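# Scoop dry food from a box into two bowls

## Task

Use the scoop to move dry food into the bowls until each bowl contains 10 or more pieces, with as little spillage as possible (food that leaves the table only counts as spilled, it is not a loose part). Each piece that reaches a bowl must have rested in the scoop while the scoop was held and raised clear, at some point after it was last resting in the box or on the table. Pieces caught between gripper fingers must not go into the bowls. If either bowl ends with more than a stray piece or so that breaks these rules, the attempt fails, though a single stray piece still counts for its bowl. Never let the scoop drop from any real height. At the end both bowls must be upright in their original spots, the box must sit flat on the table, and the scoop must be empty and lying on the table away from the box and both bowls. Finally open the grippers and move the arms away; anything that stays in place only because the robot holds it does not count.

## Robot and tools

Robot: two 6-joint arms, left_arm and right_arm, each with a parallel two-finger gripper. Base positions in the scene frame: left_arm at (+0.043, +0.367, 0) m, right_arm at (-0.007, -0.359, 0) m, both nearly unrotated about z. Scene frame: origin on the table top midway between the arms, +x out over the table, +z up, left_arm on the +y side. The arm names do not correspond to image sides.

Command row: always 14 numbers. First left_arm: shoulder, elbow, waist, wrist pitch, wrist yaw, wrist roll, opening; then the same seven for right_arm. Joint values are absolute target angles in radians (not offsets), in the same convention as the Joint positions line. Stated ranges: shoulder 0.000 to 3.142, elbow 0.000 to 3.142, waist -2.618 to 3.054, wrist pitch -1.571 to 1.571, wrist yaw -1.571 to 1.571, wrist roll -2.094 to 2.094. The true ends may differ by up to 0.036 rad; a target more than 0.036 past a stated end (and further out than the current angle) gets the call refused. A target past the true end is clipped there, and the result may print "joint sent to its limit" (absence of that line proves nothing). Opening is a scale from -1 (closed) to +1 (fully open, 0.094 m pad gap).

Per control step (1/30 s) each joint target is capped to a lead over its measured angle: 0.202 rad waist, 0.258 shoulder, 0.238 elbow, 0.573 wrist pitch, 0.522 wrist yaw and roll. If targets would place a gripper over 70 mm from where it is, all that arm's targets are pulled back toward the measured angles. So big jumps take several actions; to keep a joint still, resend its value from "Joint targets".

Tools:
- execute_actions(actions): a list of actions; each action is a list of up to 15 rows, one row per control step; if fewer than 15 rows, the last row repeats to fill 15 steps (0.5 s). An empty list just returns state and images.
- move(target, speed, blocking): target is one 14-number row of absolute joint angles plus openings. All joints interpolate together so each finishes at the same moment; paths last 0.5 to 10 s. speed (rad/s, 0.01 to 2, default 0.5) is the peak rate of the joint with the largest change. Finger values are sent at the start. No obstacle or arm-to-arm avoidance. Faster motion means harder impacts, and a target beyond a contact pushes harder. blocking=false returns after 0.5 s while motion continues; other motion commands are refused until a result shows it ended (use wait or stop). The extra "move:" line reports the outcome (done, off_target, moving, held, fault), limits=held or limits=none, and per arm the joint furthest from its target.
- wait(seconds 0 to 10): let time pass holding the last commands; returns early if a running move ends.
- stop(): brakes a running move; needs braking room; fingers keep moving.
- zoom_image(camera, region [x0, y0, x1, y1] in that camera's pixels, at most 504x504): closer view of the latest image.
- read_manual(section): licence texts only.
- finished_scene(scene): ends the current scene (give its number); irreversible, and the goal must hold afterwards.

Results: a state line per arm gives end_effector_position (m, scene frame; the point between finger pads about 1 cm behind the tips, slightly inaccurate at long reach) and end_effector_quat_wxyz. Fingers point along gripper +z and open along its y. Joint positions and Joint velocities list each arm's joints in row order, then pad gap (m). "Joint targets" shows what the joints are currently being driven to. grip_measured is the opening on the command scale (each gripper may read up to about 1 mm off). "joint command not followed" means the clearance check altered targets on some steps. FAULT and MOTOR HOT lines warn of stops.

Gripping: command an opening below grip_measured to hold; about 0.03 below is firm, less is gentler. Pad force tops out near 50 to 62 N; thin parts get less.

Cameras: cam_head_left, cam_head_right, cam_high, cam_low (504x504) and fisheye wrist cameras cam_left_wrist, cam_right_wrist (616x616); calibration given with small errors. Wrist cameras sit on a mount near the gripper and can collide.

Care: keep a firm hold on the scoop and move gently; don't tip the bowls or knock anything off the table (that ends the scene); keep the arms from striking each other; avoid slams and hard presses. Objects may occasionally be nudged by an outside push. Holding loads heats motors: warnings from 75 °C, a 10 s arm stop at 90 °C, and at 100 °C the arm goes limp and drops. The robot holds its last command while you are composing a reply.

Each tool is called after "Call:" as a command line: name --argument value for each argument, lists and objects as JSON in quotes; but a table of rows of numbers goes row by row, as --pt "numbers of a row", without its own name.

## Session

I'll start by looking at the current state of the scene.

Call:
execute_actions --actions '[]'

Scene clock: 0.00 s.
left_arm: end_effector_position=(+0.4276, +0.3575, +0.4050) grip_measured=+1.000 end_effector_quat_wxyz=(+0.703, +0.011, +0.711, -0.011) | right_arm: end_effector_position=(+0.2367, -0.0762, +0.1413) grip_measured=-0.611 end_effector_quat_wxyz=(+0.269, -0.302, +0.909, +0.098)
Joint names: [shoulder, elbow, waist, wrist pitch, wrist yaw, wrist roll]
Joint positions: left_arm=[ 1.058  1.054  0.013 -0.006  0.008 -0.001  0.094] | right_arm=[ 1.456  1.091  0.868 -0.639  0.137  0.24   0.018]
Joint velocities: left_arm=[ 0.007 -0.022 -0.022 -0.007 -0.007 -0.022  0.   ] | right_arm=[-0.002  0.017 -0.002 -0.007 -0.022  0.007 -0.001]
Motor temperatures (°C, as the motors report them): left_arm=[21 19 23 21 21 22] | right_arm=[22 23 21 23 22 22]
Joint targets: left_arm=[1.053 1.057 0.013 -0.019 0.008 -0.002] | right_arm=[1.448 1.101 0.868 -0.637 0.139 0.241]

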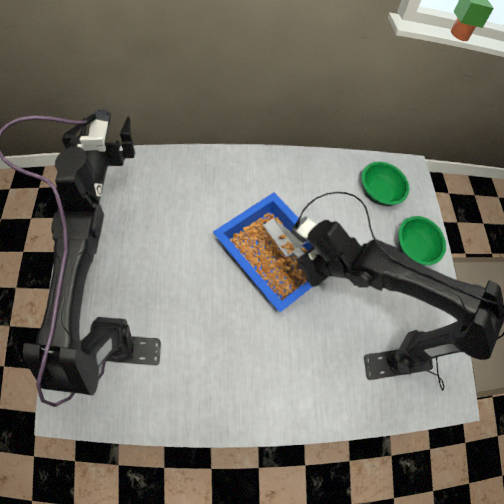

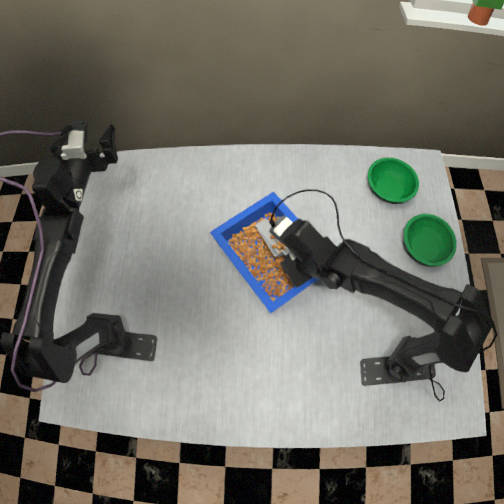

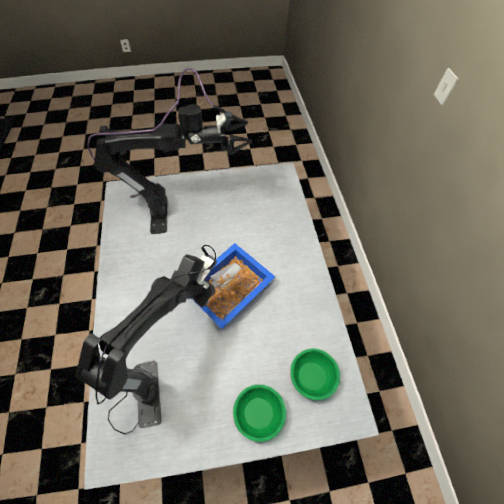

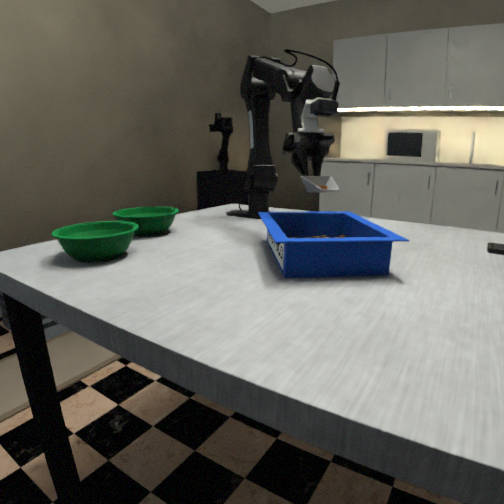

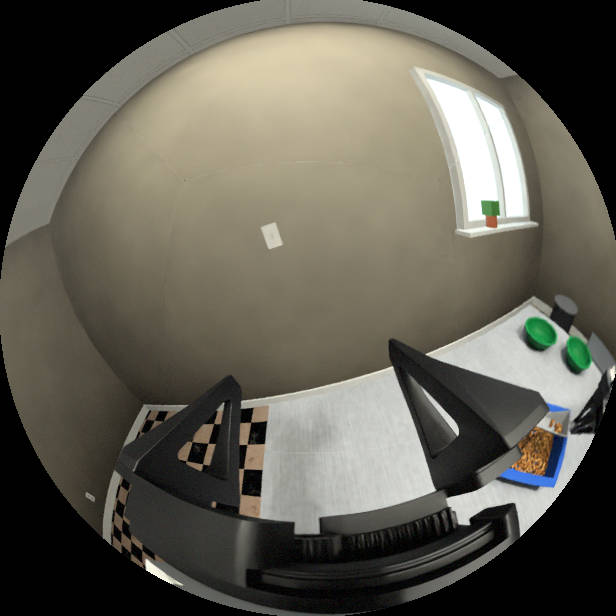

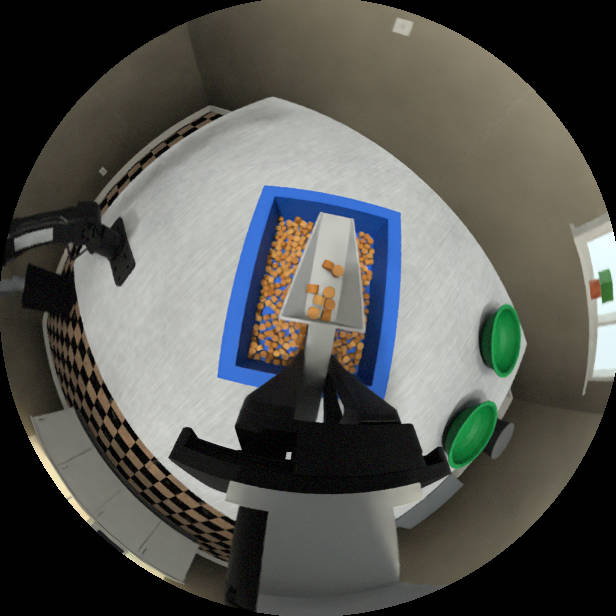

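Call:
zoom_image --camera "cam_right_wrist" --region '[200, 170, 420, 420]'

Call:
zoom_image --camera "cam_low" --region '[230, 90, 420, 290]'

Call:
zoom_image --camera "cam_head_left" --region '[200, 150, 460, 330]'

Call:
zoom_image --camera "cam_high" --region '[150, 220, 360, 450]'

Region (200, 170, 420, 420) of cam_right_wrist's 616x616 image, scaled by 2.016, with more detail than that image has; it fills the left 444 columns of this view, and the rest is white.

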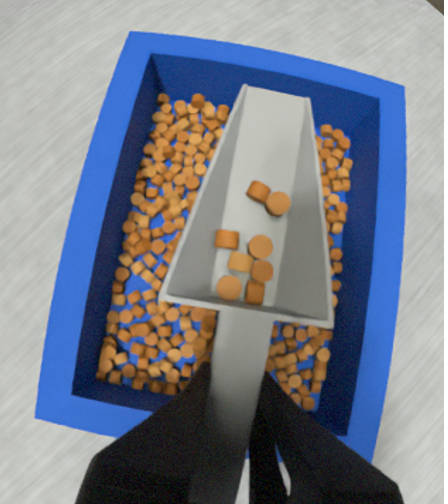

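Region (230, 90, 420, 290) of cam_low's 504x504 image, scaled by 2.520, with more detail than that image has; it fills the left 479 columns of this view, and the rest is white.

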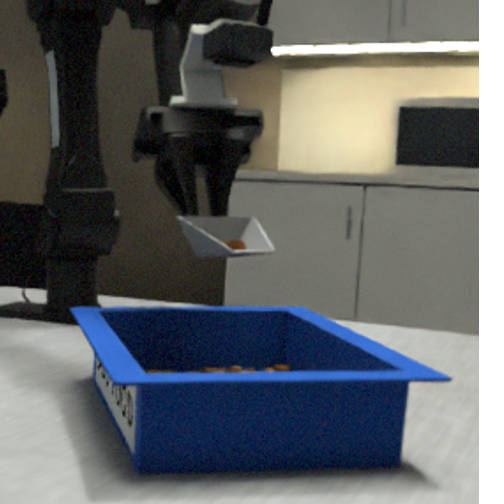

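Region (200, 150, 460, 330) of cam_head_left's 504x504 image, scaled by 1.938, with more detail than that image has; it fills the top 349 rows of this view, and the rest is white.

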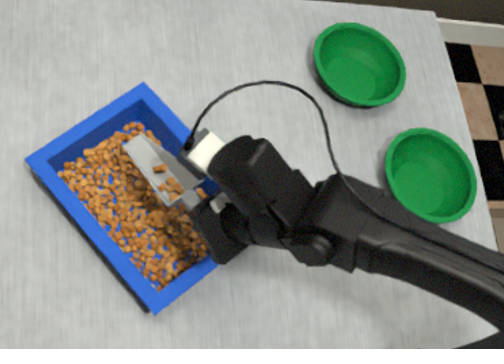

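Region (150, 220, 360, 450) of cam_high's 504x504 image, scaled by 2.191, with more detail than that image has; it fills the left 460 columns of this view, and the rest is white.

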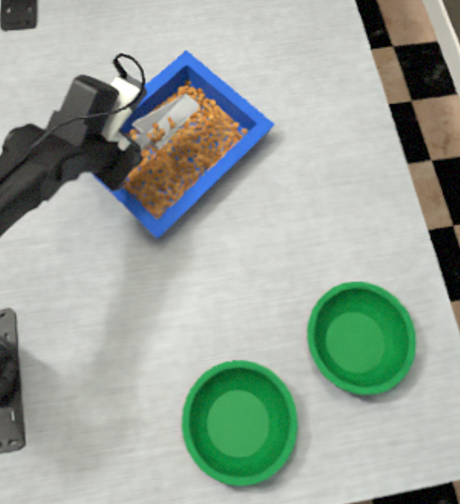

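Call:
zoom_image --camera "cam_head_left" --region '[250, 200, 330, 280]'

Call:
zoom_image --camera "cam_high" --region '[185, 240, 285, 340]'

Call:
zoom_image --camera "cam_low" --region '[280, 140, 360, 220]'

Call:
zoom_image --camera "cam_left_wrist" --region '[500, 380, 616, 496]'

Region (250, 200, 330, 280) of cam_head_left's 504x504 image, scaled by 6.300, with more detail than that image has.

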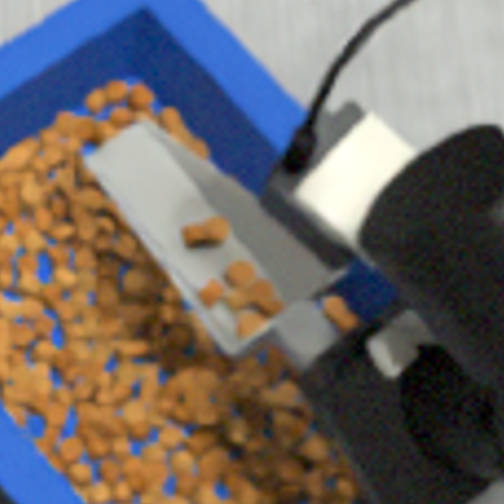

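Region (185, 240, 285, 340) of cam_high's 504x504 image, scaled by 5.040, with more detail than that image has.

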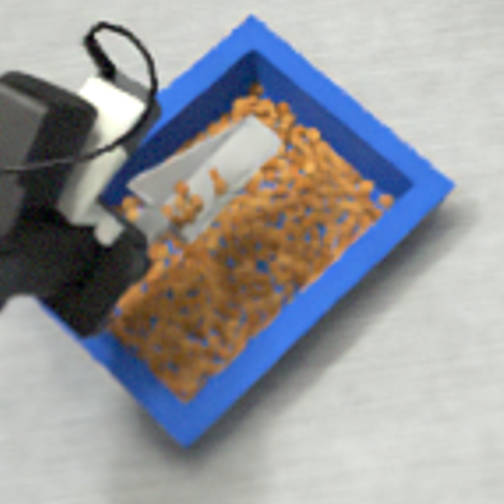

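Region (280, 140, 360, 220) of cam_low's 504x504 image, scaled by 6.300, with more detail than that image has.

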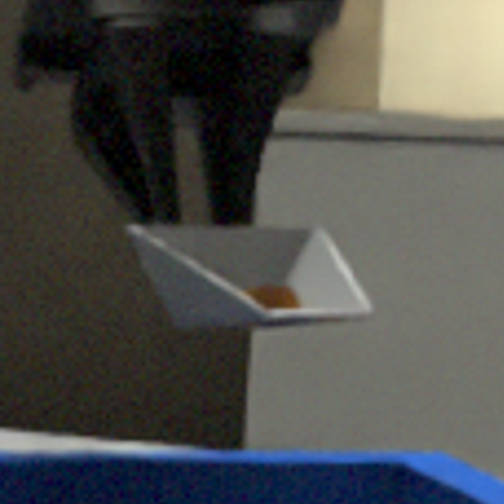

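Region (500, 380, 616, 496) of cam_left_wrist's 616x616 image, scaled by 4.345, with more detail than that image has.

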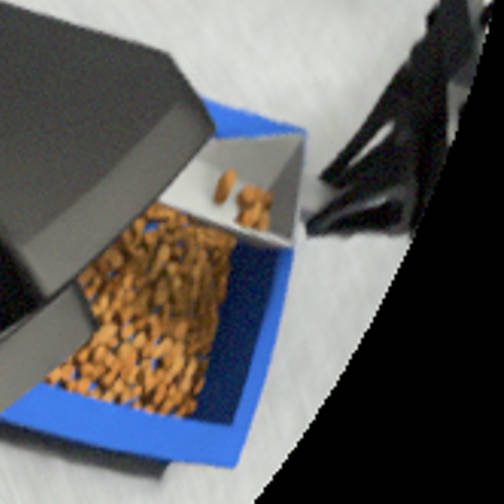

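Call:
zoom_image --camera "cam_head_left" --region '[350, 150, 470, 270]'

Call:
zoom_image --camera "cam_high" --region '[220, 330, 360, 470]'

Call:
zoom_image --camera "cam_low" --region '[40, 180, 200, 280]'

Call:
zoom_image --camera "cam_right_wrist" --region '[420, 280, 560, 480]'

Region (350, 150, 470, 270) of cam_head_left's 504x504 image, scaled by 4.200, with more detail than that image has.

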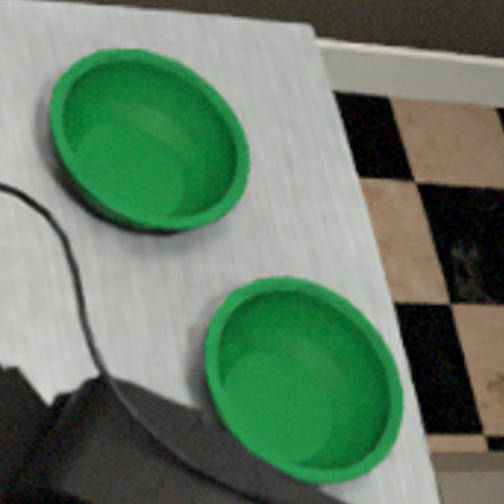

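Region (220, 330, 360, 470) of cam_high's 504x504 image, scaled by 3.600, with more detail than that image has.

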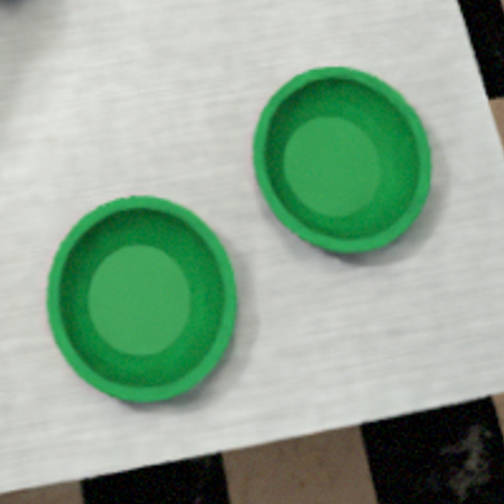

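Region (40, 180, 200, 280) of cam_low's 504x504 image, scaled by 3.150, with more detail than that image has; it fills the top 315 rows of this view, and the rest is white.

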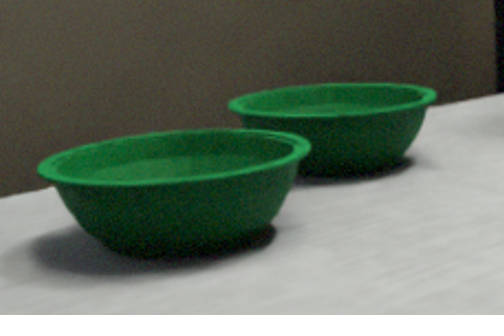

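Region (420, 280, 560, 480) of cam_right_wrist's 616x616 image, scaled by 2.520, with more detail than that image has; it fills the left 353 columns of this view, and the rest is white.

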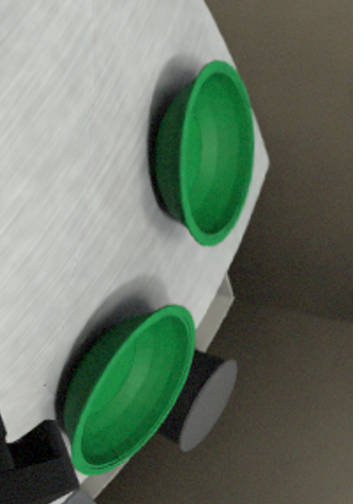

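Call:
move --target '[1.053,1.057,0.013,-0.019,0.008,-0.002,1, 1.558,1.18,0.372,-1.18,0.611,1.571,-0.645]' --speed 0.6

Scene clock: 123.07 s.
left_arm: end_effector_position=(+0.4276, +0.3575, +0.4055) grip_measured=+1.000 end_effector_quat_wxyz=(+0.704, +0.011, +0.710, -0.011) | right_arm: end_effector_position=(+0.2715, -0.3364, +0.1221) grip_measured=-0.612 end_effector_quat_wxyz=(+0.241, +0.511, +0.810, -0.155)
Joint names: [shoulder, elbow, waist, wrist pitch, wrist yaw, wrist roll]
Joint positions: left_arm=[ 1.058  1.054  0.013 -0.004  0.008 -0.001  0.094] | right_arm=[ 1.546  1.141  0.381 -1.165  0.581  1.559  0.018]
Joint velocities: left_arm=[-0.007 -0.002 -0.012  0.037 -0.081  0.037  0.   ] | right_arm=[-0.012 -0.007 -0.007 -0.022  0.051  0.007 -0.001]
Motor temperatures (°C, as the motors report them): left_arm=[21 24 23 30 21 22] | right_arm=[25 27 21 26 22 22]
Joint targets: left_arm=[1.053 1.057 0.013 -0.019 0.008 -0.002] | right_arm=[1.558 1.180 0.372 -1.180 0.611 1.571]
move: off_target (right_arm); limits=none; left_arm: farthest joint: the wrist pitch, 0.015 radians from its target (0.013 radians at the start); right_arm: farthest joint: the elbow, 0.039 radians from its target (0.089 radians at the start)
camera_calibration (this result's frames):
cam_left_wrist: T_world_to_cam=[[-0.0590469, -0.95857, -0.278669, 0.478645], [-0.462193, 0.273684, -0.843489, 0.481435], [0.884811, 0.0789936, -0.459205, -0.128572], [0, 0, 0, 1]] pos_world=[0.364541, 0.33721, 0.480428]
cam_right_wrist: T_world_to_cam=[[-0.809665, -0.58371, 0.0610291, 0.0219949], [-0.586356, 0.800097, -0.126619, 0.48681], [0.0250795, -0.138304, -0.990072, 0.199618], [0, 0, 0, 1]] pos_world=[0.298246, -0.349048, 0.257933]

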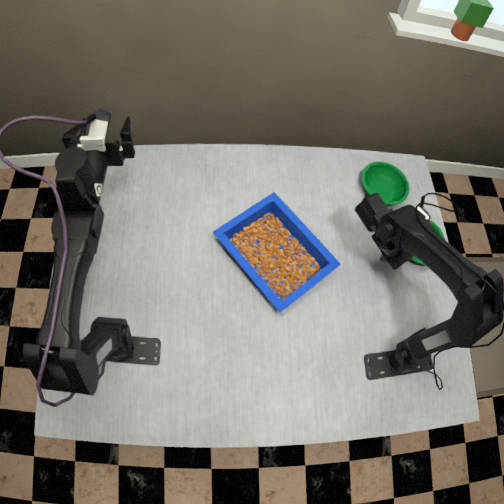

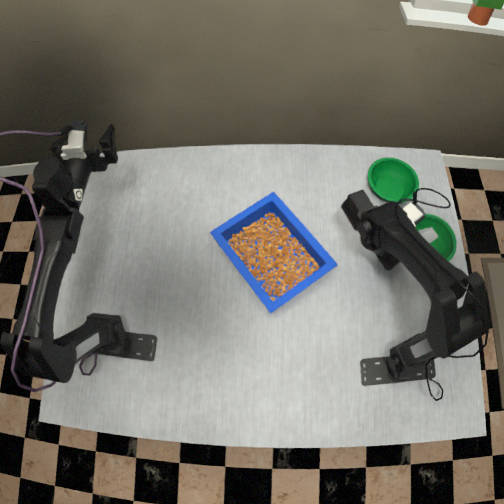

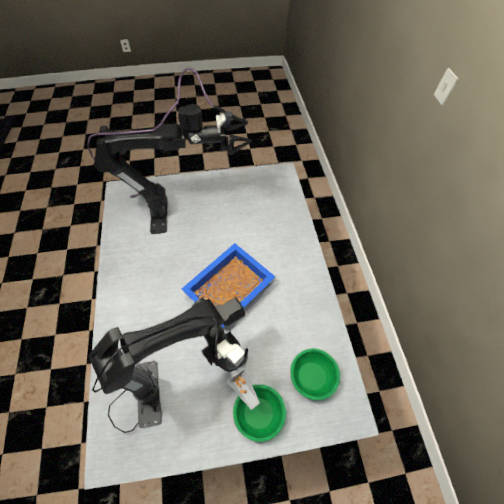

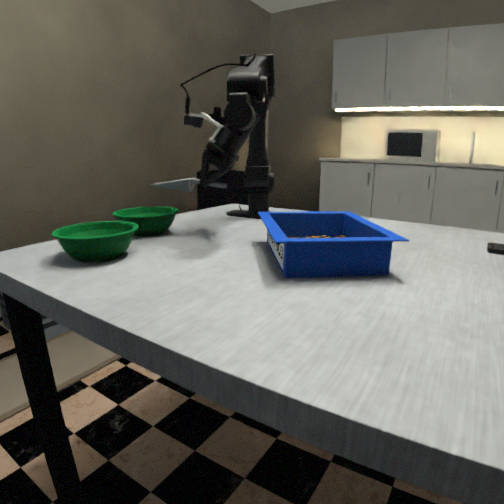

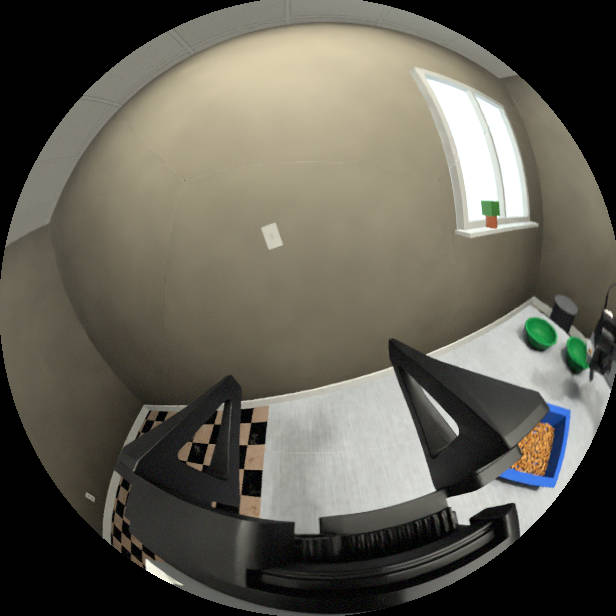

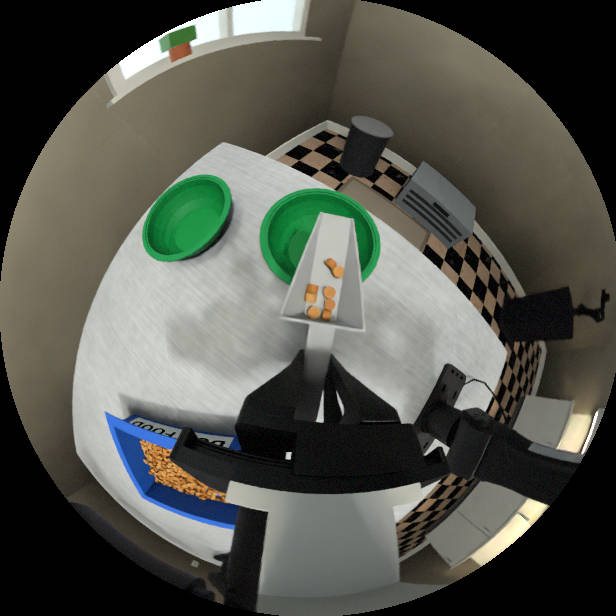

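Call:
zoom_image --camera "cam_low" --region '[140, 140, 250, 240]'

Call:
zoom_image --camera "cam_high" --region '[190, 320, 310, 450]'

Region (140, 140, 250, 240) of cam_low's 504x504 image, scaled by 4.582, with more detail than that image has; it fills the top 458 rows of this view, and the rest is white.

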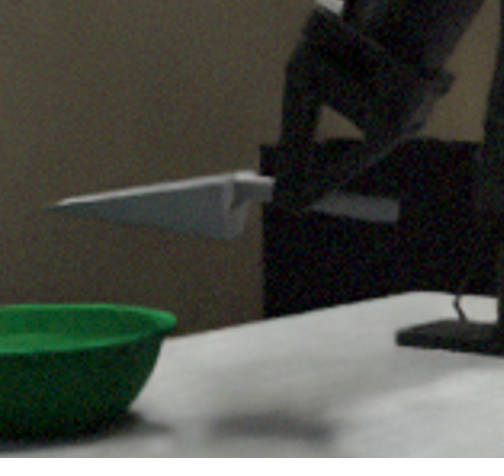

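Region (190, 320, 310, 450) of cam_high's 504x504 image, scaled by 3.877, with more detail than that image has; it fills the left 465 columns of this view, and the rest is white.

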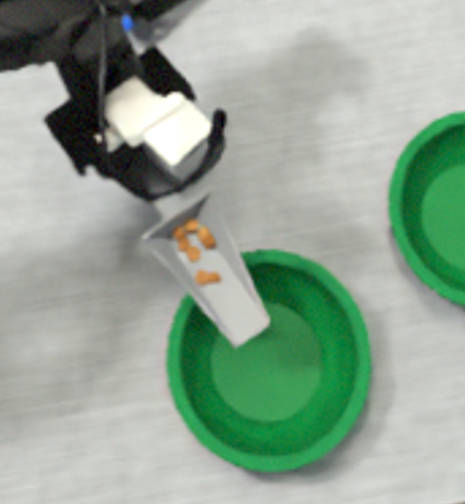

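Call:
move --target '[1.053,1.057,0.013,-0.019,0.008,-0.002,1, 1.838,1.755,-0.055,-1.47,-0.03,1.575,-0.645]' --speed 0.4

Scene clock: 157.80 s.
left_arm: end_effector_position=(+0.4276, +0.3575, +0.4058) grip_measured=+1.000 end_effector_quat_wxyz=(+0.704, +0.011, +0.710, -0.011) | right_arm: end_effector_position=(+0.3311, -0.3509, +0.1584) grip_measured=-0.612 end_effector_quat_wxyz=(-0.009, +0.703, +0.711, +0.013)
Joint names: [shoulder, elbow, waist, wrist pitch, wrist yaw, wrist roll]
Joint positions: left_arm=[ 1.058  1.054  0.013 -0.003  0.008 -0.001  0.094] | right_arm=[ 1.827  1.717 -0.049 -1.455 -0.031  1.564  0.018]
Joint velocities: left_arm=[ 0.002 -0.007  0.007  0.051 -0.007 -0.022  0.   ] | right_arm=[ 0.002 -0.017 -0.007 -0.007  0.007 -0.007 -0.001]
Motor temperatures (°C, as the motors report them): left_arm=[21 24 23 31 21 22] | right_arm=[24 28 21 25 23 22]
Joint targets: left_arm=[1.053 1.057 0.013 -0.019 0.008 -0.002] | right_arm=[1.838 1.755 -0.055 -1.470 -0.030 1.575]
move: off_target (right_arm); limits=none; left_arm: farthest joint: the wrist pitch, 0.016 radians from its target (0.015 radians at the start); right_arm: farthest joint: the elbow, 0.038 radians from its target (0.614 radians at the start)
camera_calibration (this result's frames):
cam_left_wrist: T_world_to_cam=[[-0.058728, -0.958577, -0.278712, 0.478608], [-0.461228, 0.273662, -0.844025, 0.481489], [0.885336, 0.0789816, -0.458194, -0.129074], [0, 0, 0, 1]] pos_world=[0.364457, 0.337212, 0.480641]
cam_right_wrist: T_world_to_cam=[[-0.979748, -0.18987, -0.0635878, 0.273814], [-0.197815, 0.868585, 0.454345, 0.341355], [-0.0310352, 0.457722, -0.888553, 0.443723], [0, 0, 0, 1]] pos_world=[0.349565, -0.447609, 0.25659]

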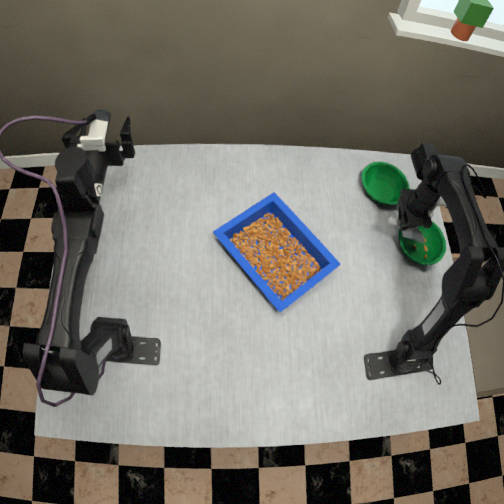

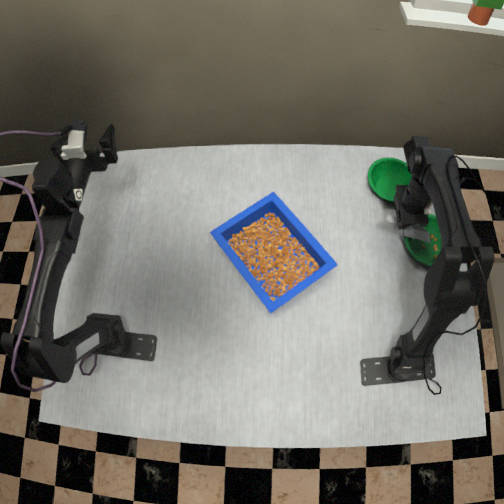

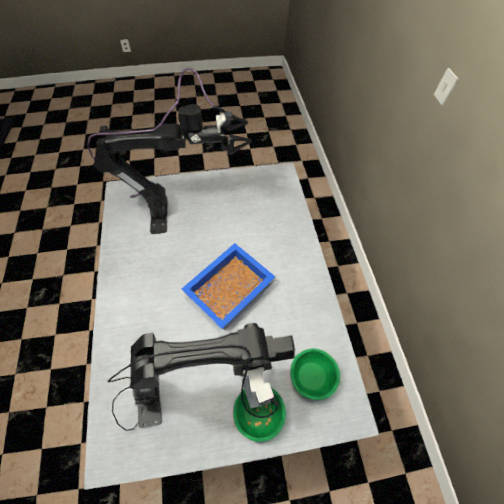

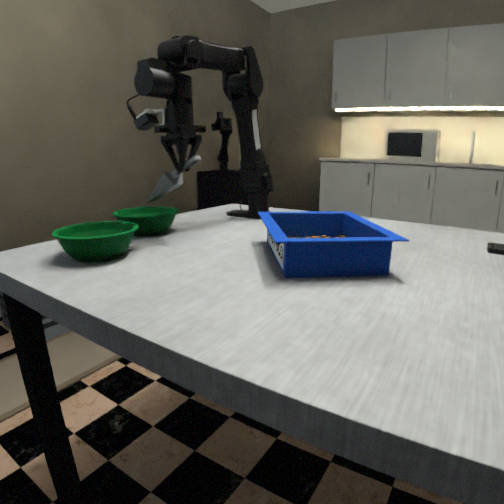

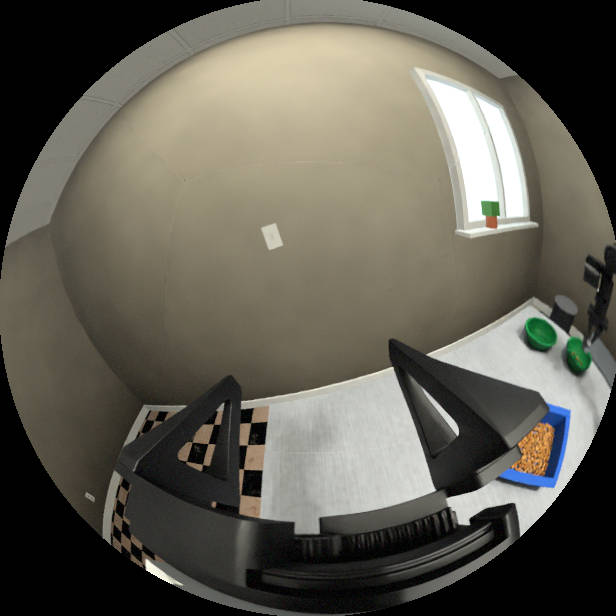

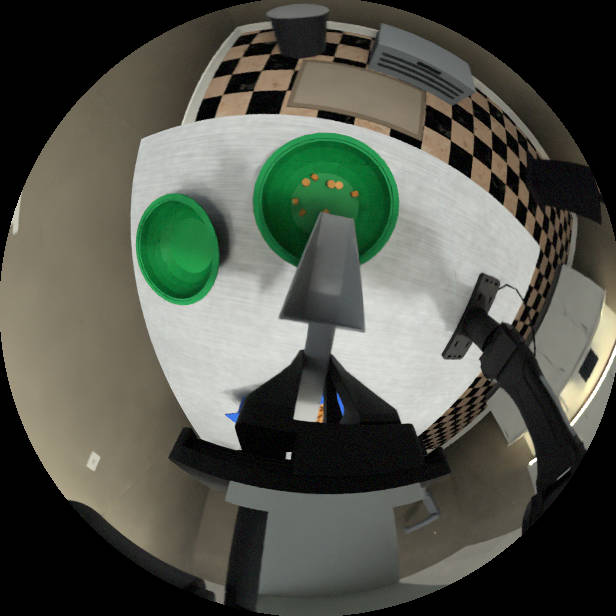

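Call:
zoom_image --camera "cam_right_wrist" --region '[240, 120, 410, 290]'

Call:
zoom_image --camera "cam_head_left" --region '[205, 185, 345, 320]'

Call:
zoom_image --camera "cam_high" --region '[175, 235, 285, 340]'

Region (240, 120, 410, 290) of cam_right_wrist's 616x616 image, scaled by 2.965, with more detail than that image has.

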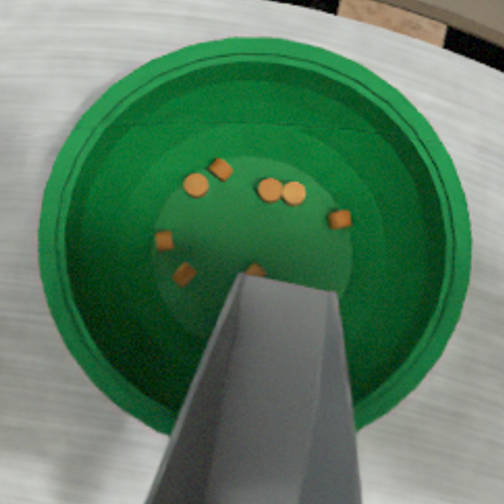

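Region (205, 185, 345, 320) of cam_head_left's 504x504 image, scaled by 3.600, with more detail than that image has; it fills the top 486 rows of this view, and the rest is white.

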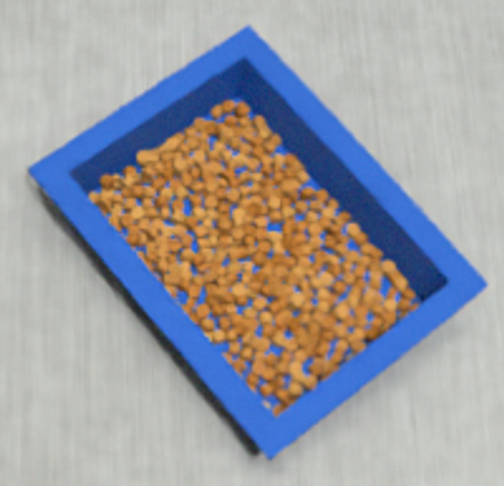

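Region (175, 235, 285, 340) of cam_high's 504x504 image, scaled by 4.582, with more detail than that image has; it fills the top 481 rows of this view, and the rest is white.

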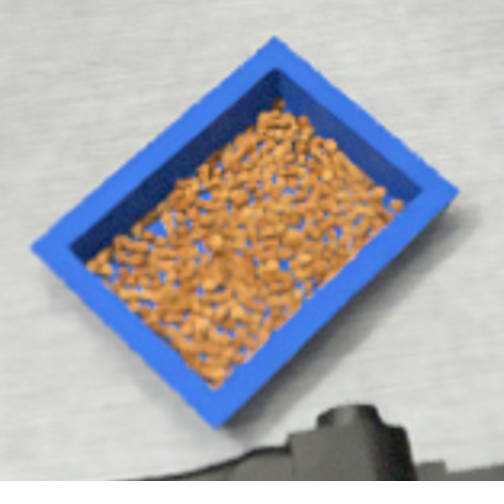

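Call:
move --target '[1.053,1.057,0.013,-0.019,0.008,-0.002,1, 1.838,1.755,0.746,-1.47,0.0,-0.01,-0.645]' --speed 1.0

Scene clock: 196.87 s.
left_arm: end_effector_position=(+0.4276, +0.3575, +0.4061) grip_measured=+1.000 end_effector_quat_wxyz=(+0.705, +0.011, +0.709, -0.011) | right_arm: end_effector_position=(+0.2269, -0.1170, +0.1583) grip_measured=-0.611 end_effector_quat_wxyz=(-0.001, -0.387, +0.922, +0.002)
Joint names: [shoulder, elbow, waist, wrist pitch, wrist yaw, wrist roll]
Joint positions: left_arm=[ 1.058  1.054  0.013 -0.002  0.008 -0.001  0.094] | right_arm=[ 1.827  1.717  0.743 -1.462 -0.005  0.001  0.018]
Joint velocities: left_arm=[-0.007  0.007 -0.027 -0.022 -0.007  0.051  0.   ] | right_arm=[-0.002  0.002  0.002 -0.022 -0.037  0.051  0.001]
Motor temperatures (°C, as the motors report them): left_arm=[21 24 23 32 21 22] | right_arm=[26 28 21 24 22 22]
Joint targets: left_arm=[1.053 1.057 0.013 -0.019 0.008 -0.002] | right_arm=[1.838 1.755 0.746 -1.470 0.000 -0.010]
move: off_target (right_arm); limits=none; left_arm: farthest joint: the wrist pitch, 0.017 radians from its target (0.016 radians at the start); right_arm: farthest joint: the elbow, 0.038 radians from its target (0.038 radians at the start)
camera_calibration (this result's frames):
cam_left_wrist: T_world_to_cam=[[-0.0583028, -0.958587, -0.278768, 0.478558], [-0.45994, 0.273633, -0.844737, 0.481559], [0.886034, 0.0789657, -0.456846, -0.129743], [0, 0, 0, 1]] pos_world=[0.364346, 0.337214, 0.480925]
cam_right_wrist: T_world_to_cam=[[0.827305, -0.558865, -0.056885, -0.238109], [-0.485453, -0.762218, 0.428205, -0.00380362], [-0.282667, -0.326641, -0.90189, 0.300773], [0, 0, 0, 1]] pos_world=[0.280161, -0.037725, 0.259348]

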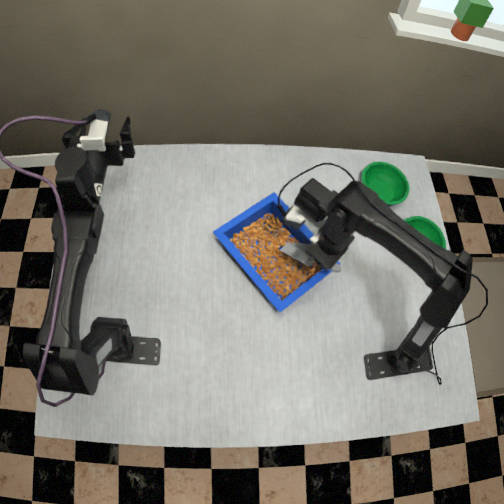

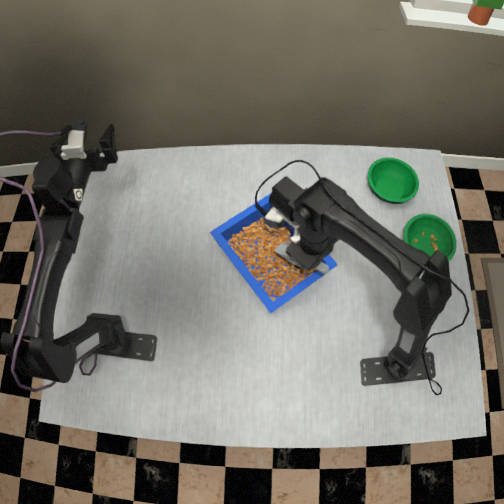

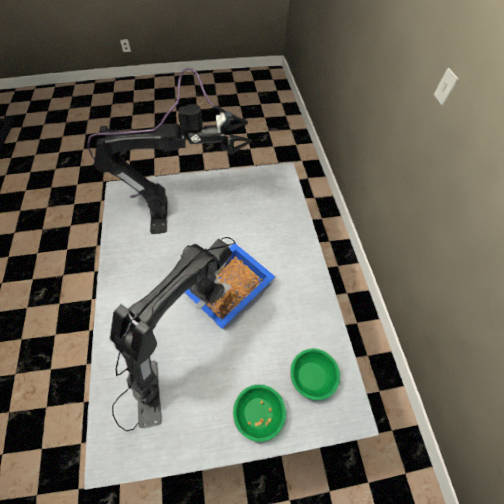

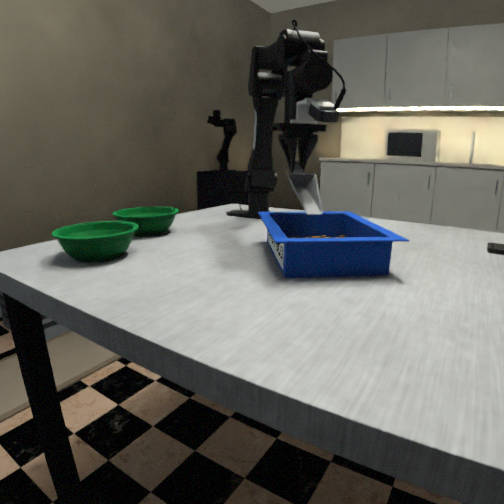

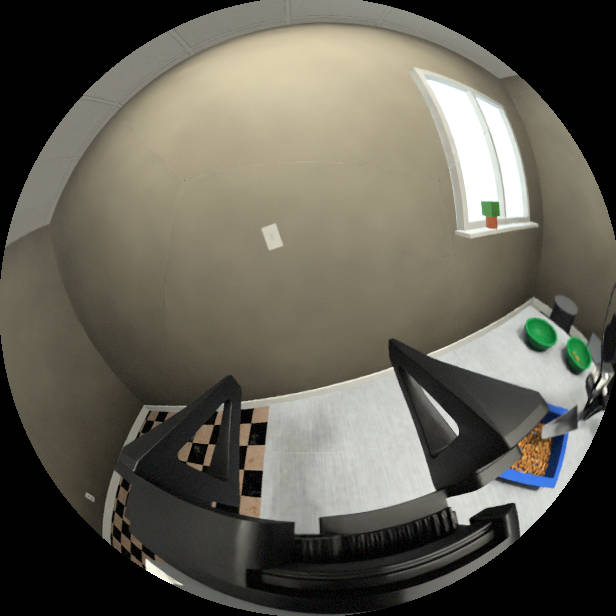

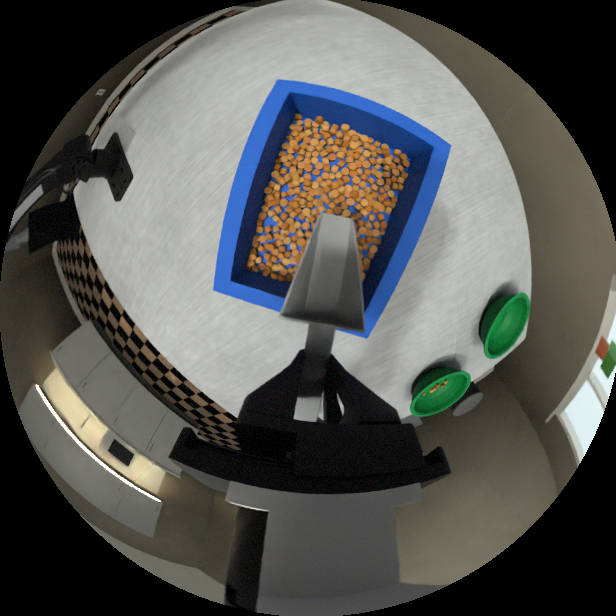

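Call:
zoom_image --camera "cam_right_wrist" --region '[200, 70, 470, 350]'

Region (200, 70, 470, 350) of cam_right_wrist's 616x616 image, scaled by 1.800, with more detail than that image has; it fills the left 486 columns of this view, and the rest is white.

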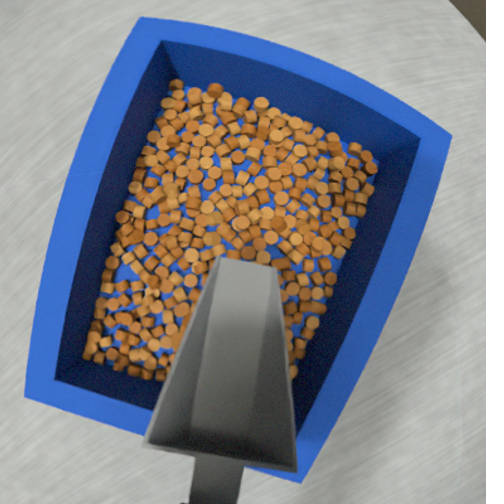

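Call:
move --target '[1.053,1.057,0.013,-0.019,0.008,-0.002,1, 1.895,1.57,0.746,-1.285,0.0,-0.01,-0.645]' --speed 0.4

Scene clock: 219.47 s.
left_arm: end_effector_position=(+0.4276, +0.3575, +0.4063) grip_measured=+1.000 end_effector_quat_wxyz=(+0.705, +0.011, +0.709, -0.011) | right_arm: end_effector_position=(+0.2323, -0.1114, +0.1012) grip_measured=-0.611 end_effector_quat_wxyz=(-0.022, -0.387, +0.922, -0.007)
Joint names: [shoulder, elbow, waist, wrist pitch, wrist yaw, wrist roll]
Joint positions: left_arm=[ 1.058  1.054  0.013 -0.001  0.008 -0.001  0.094] | right_arm=[ 1.897  1.58   0.743 -1.3   -0.005  0.001  0.018]
Joint velocities: left_arm=[-0.012 -0.032 -0.017 -0.022  0.051 -0.037  0.   ] | right_arm=[-0.012 -0.012 -0.012  0.007  0.037  0.081  0.001]
Motor temperatures (°C, as the motors report them): left_arm=[21 25 23 32 21 22] | right_arm=[26 28 21 24 22 22]
Joint targets: left_arm=[1.053 1.057 0.013 -0.019 0.008 -0.002] | right_arm=[1.895 1.570 0.746 -1.285 -0.000 -0.010]
move: done; limits=none; left_arm: farthest joint: the wrist pitch, 0.018 radians from its target (0.017 radians at the start); right_arm: farthest joint: the wrist pitch, 0.015 radians from its target (0.177 radians at the start)
camera_calibration (this result's frames):
cam_left_wrist: T_world_to_cam=[[-0.0580902, -0.958592, -0.278795, 0.478533], [-0.459295, 0.273618, -0.845092, 0.481594], [0.886382, 0.0789578, -0.456171, -0.130078], [0, 0, 0, 1]] pos_world=[0.36429, 0.337215, 0.481066]
cam_right_wrist: T_world_to_cam=[[0.825582, -0.560526, -0.0649998, -0.241718], [-0.470927, -0.747872, 0.467884, 0.0217369], [-0.310872, -0.355666, -0.881397, 0.253819], [0, 0, 0, 1]] pos_world=[0.2887, -0.0289577, 0.197833]

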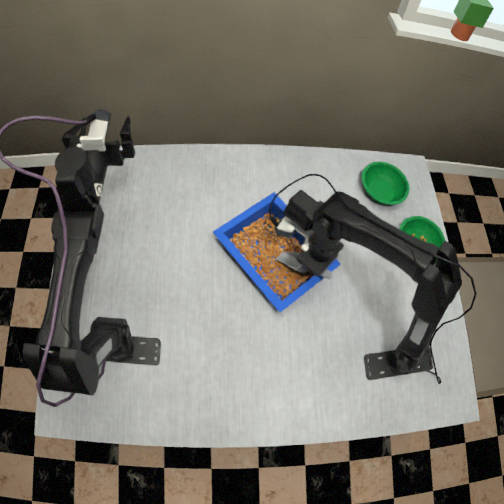

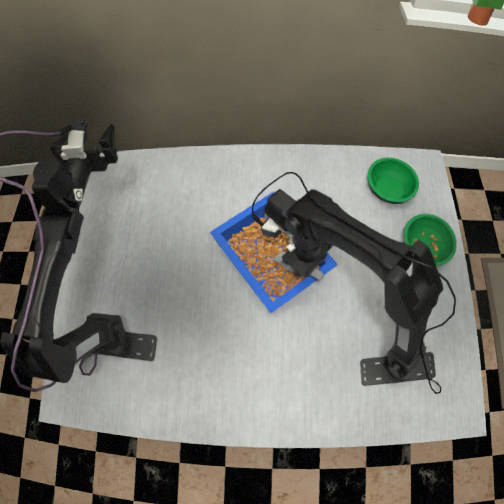

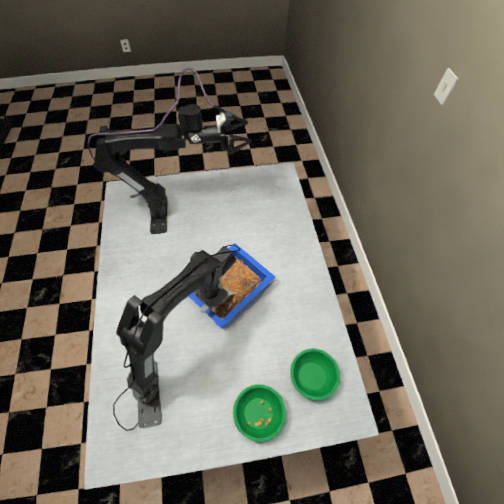

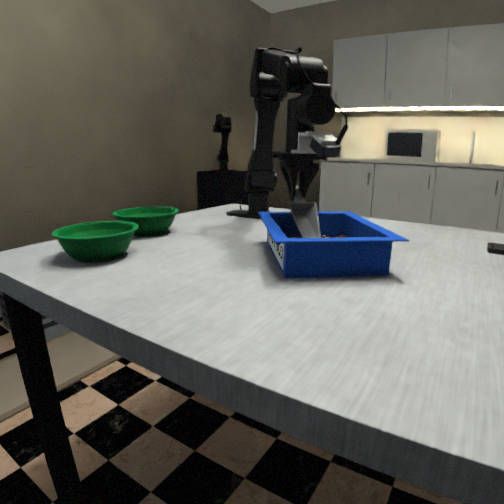

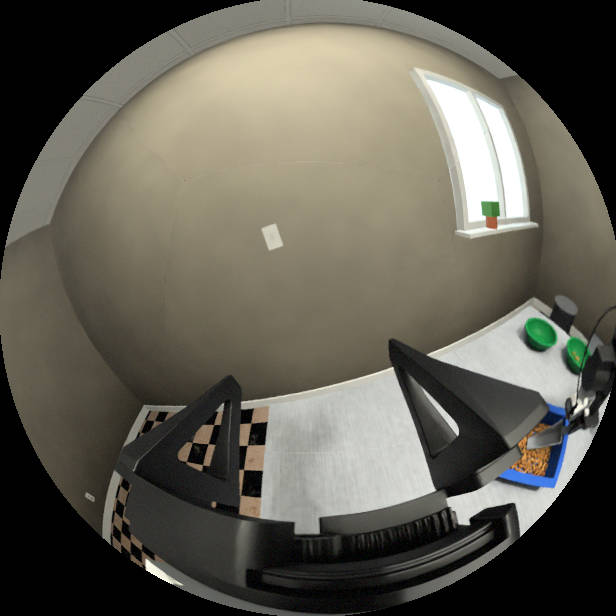

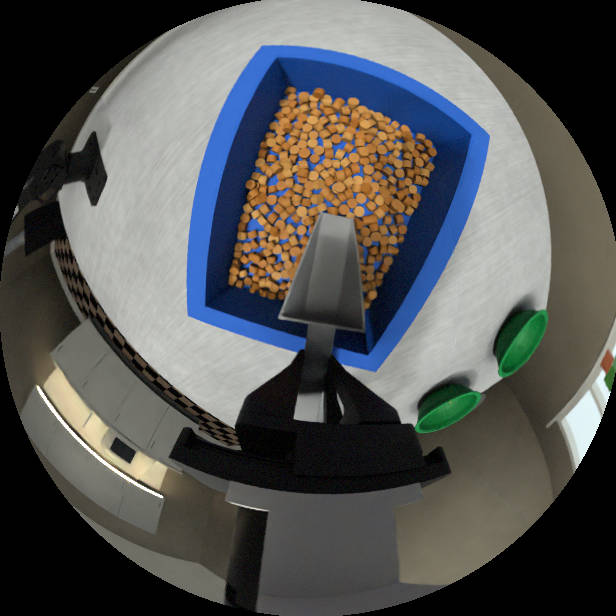

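Call:
zoom_image --camera "cam_right_wrist" --region '[240, 150, 440, 380]'

Call:
zoom_image --camera "cam_left_wrist" --region '[500, 380, 616, 496]'

Region (240, 150, 440, 380) of cam_right_wrist's 616x616 image, scaled by 2.191, with more detail than that image has; it fills the left 438 columns of this view, and the rest is white.

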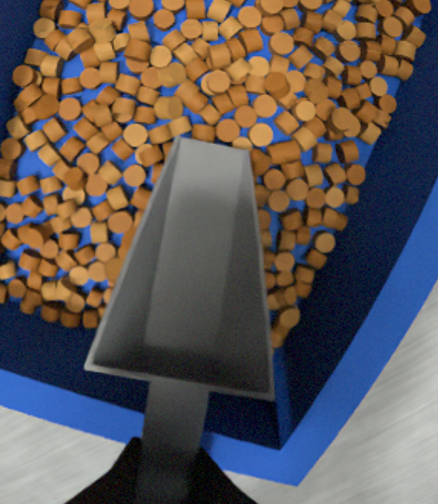

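Region (500, 380, 616, 496) of cam_left_wrist's 616x616 image, scaled by 4.345, with more detail than that image has.

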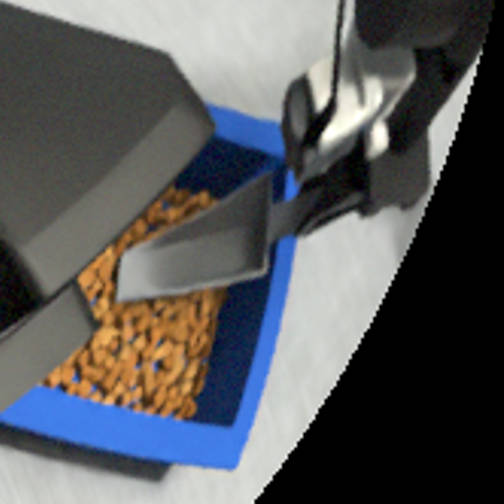

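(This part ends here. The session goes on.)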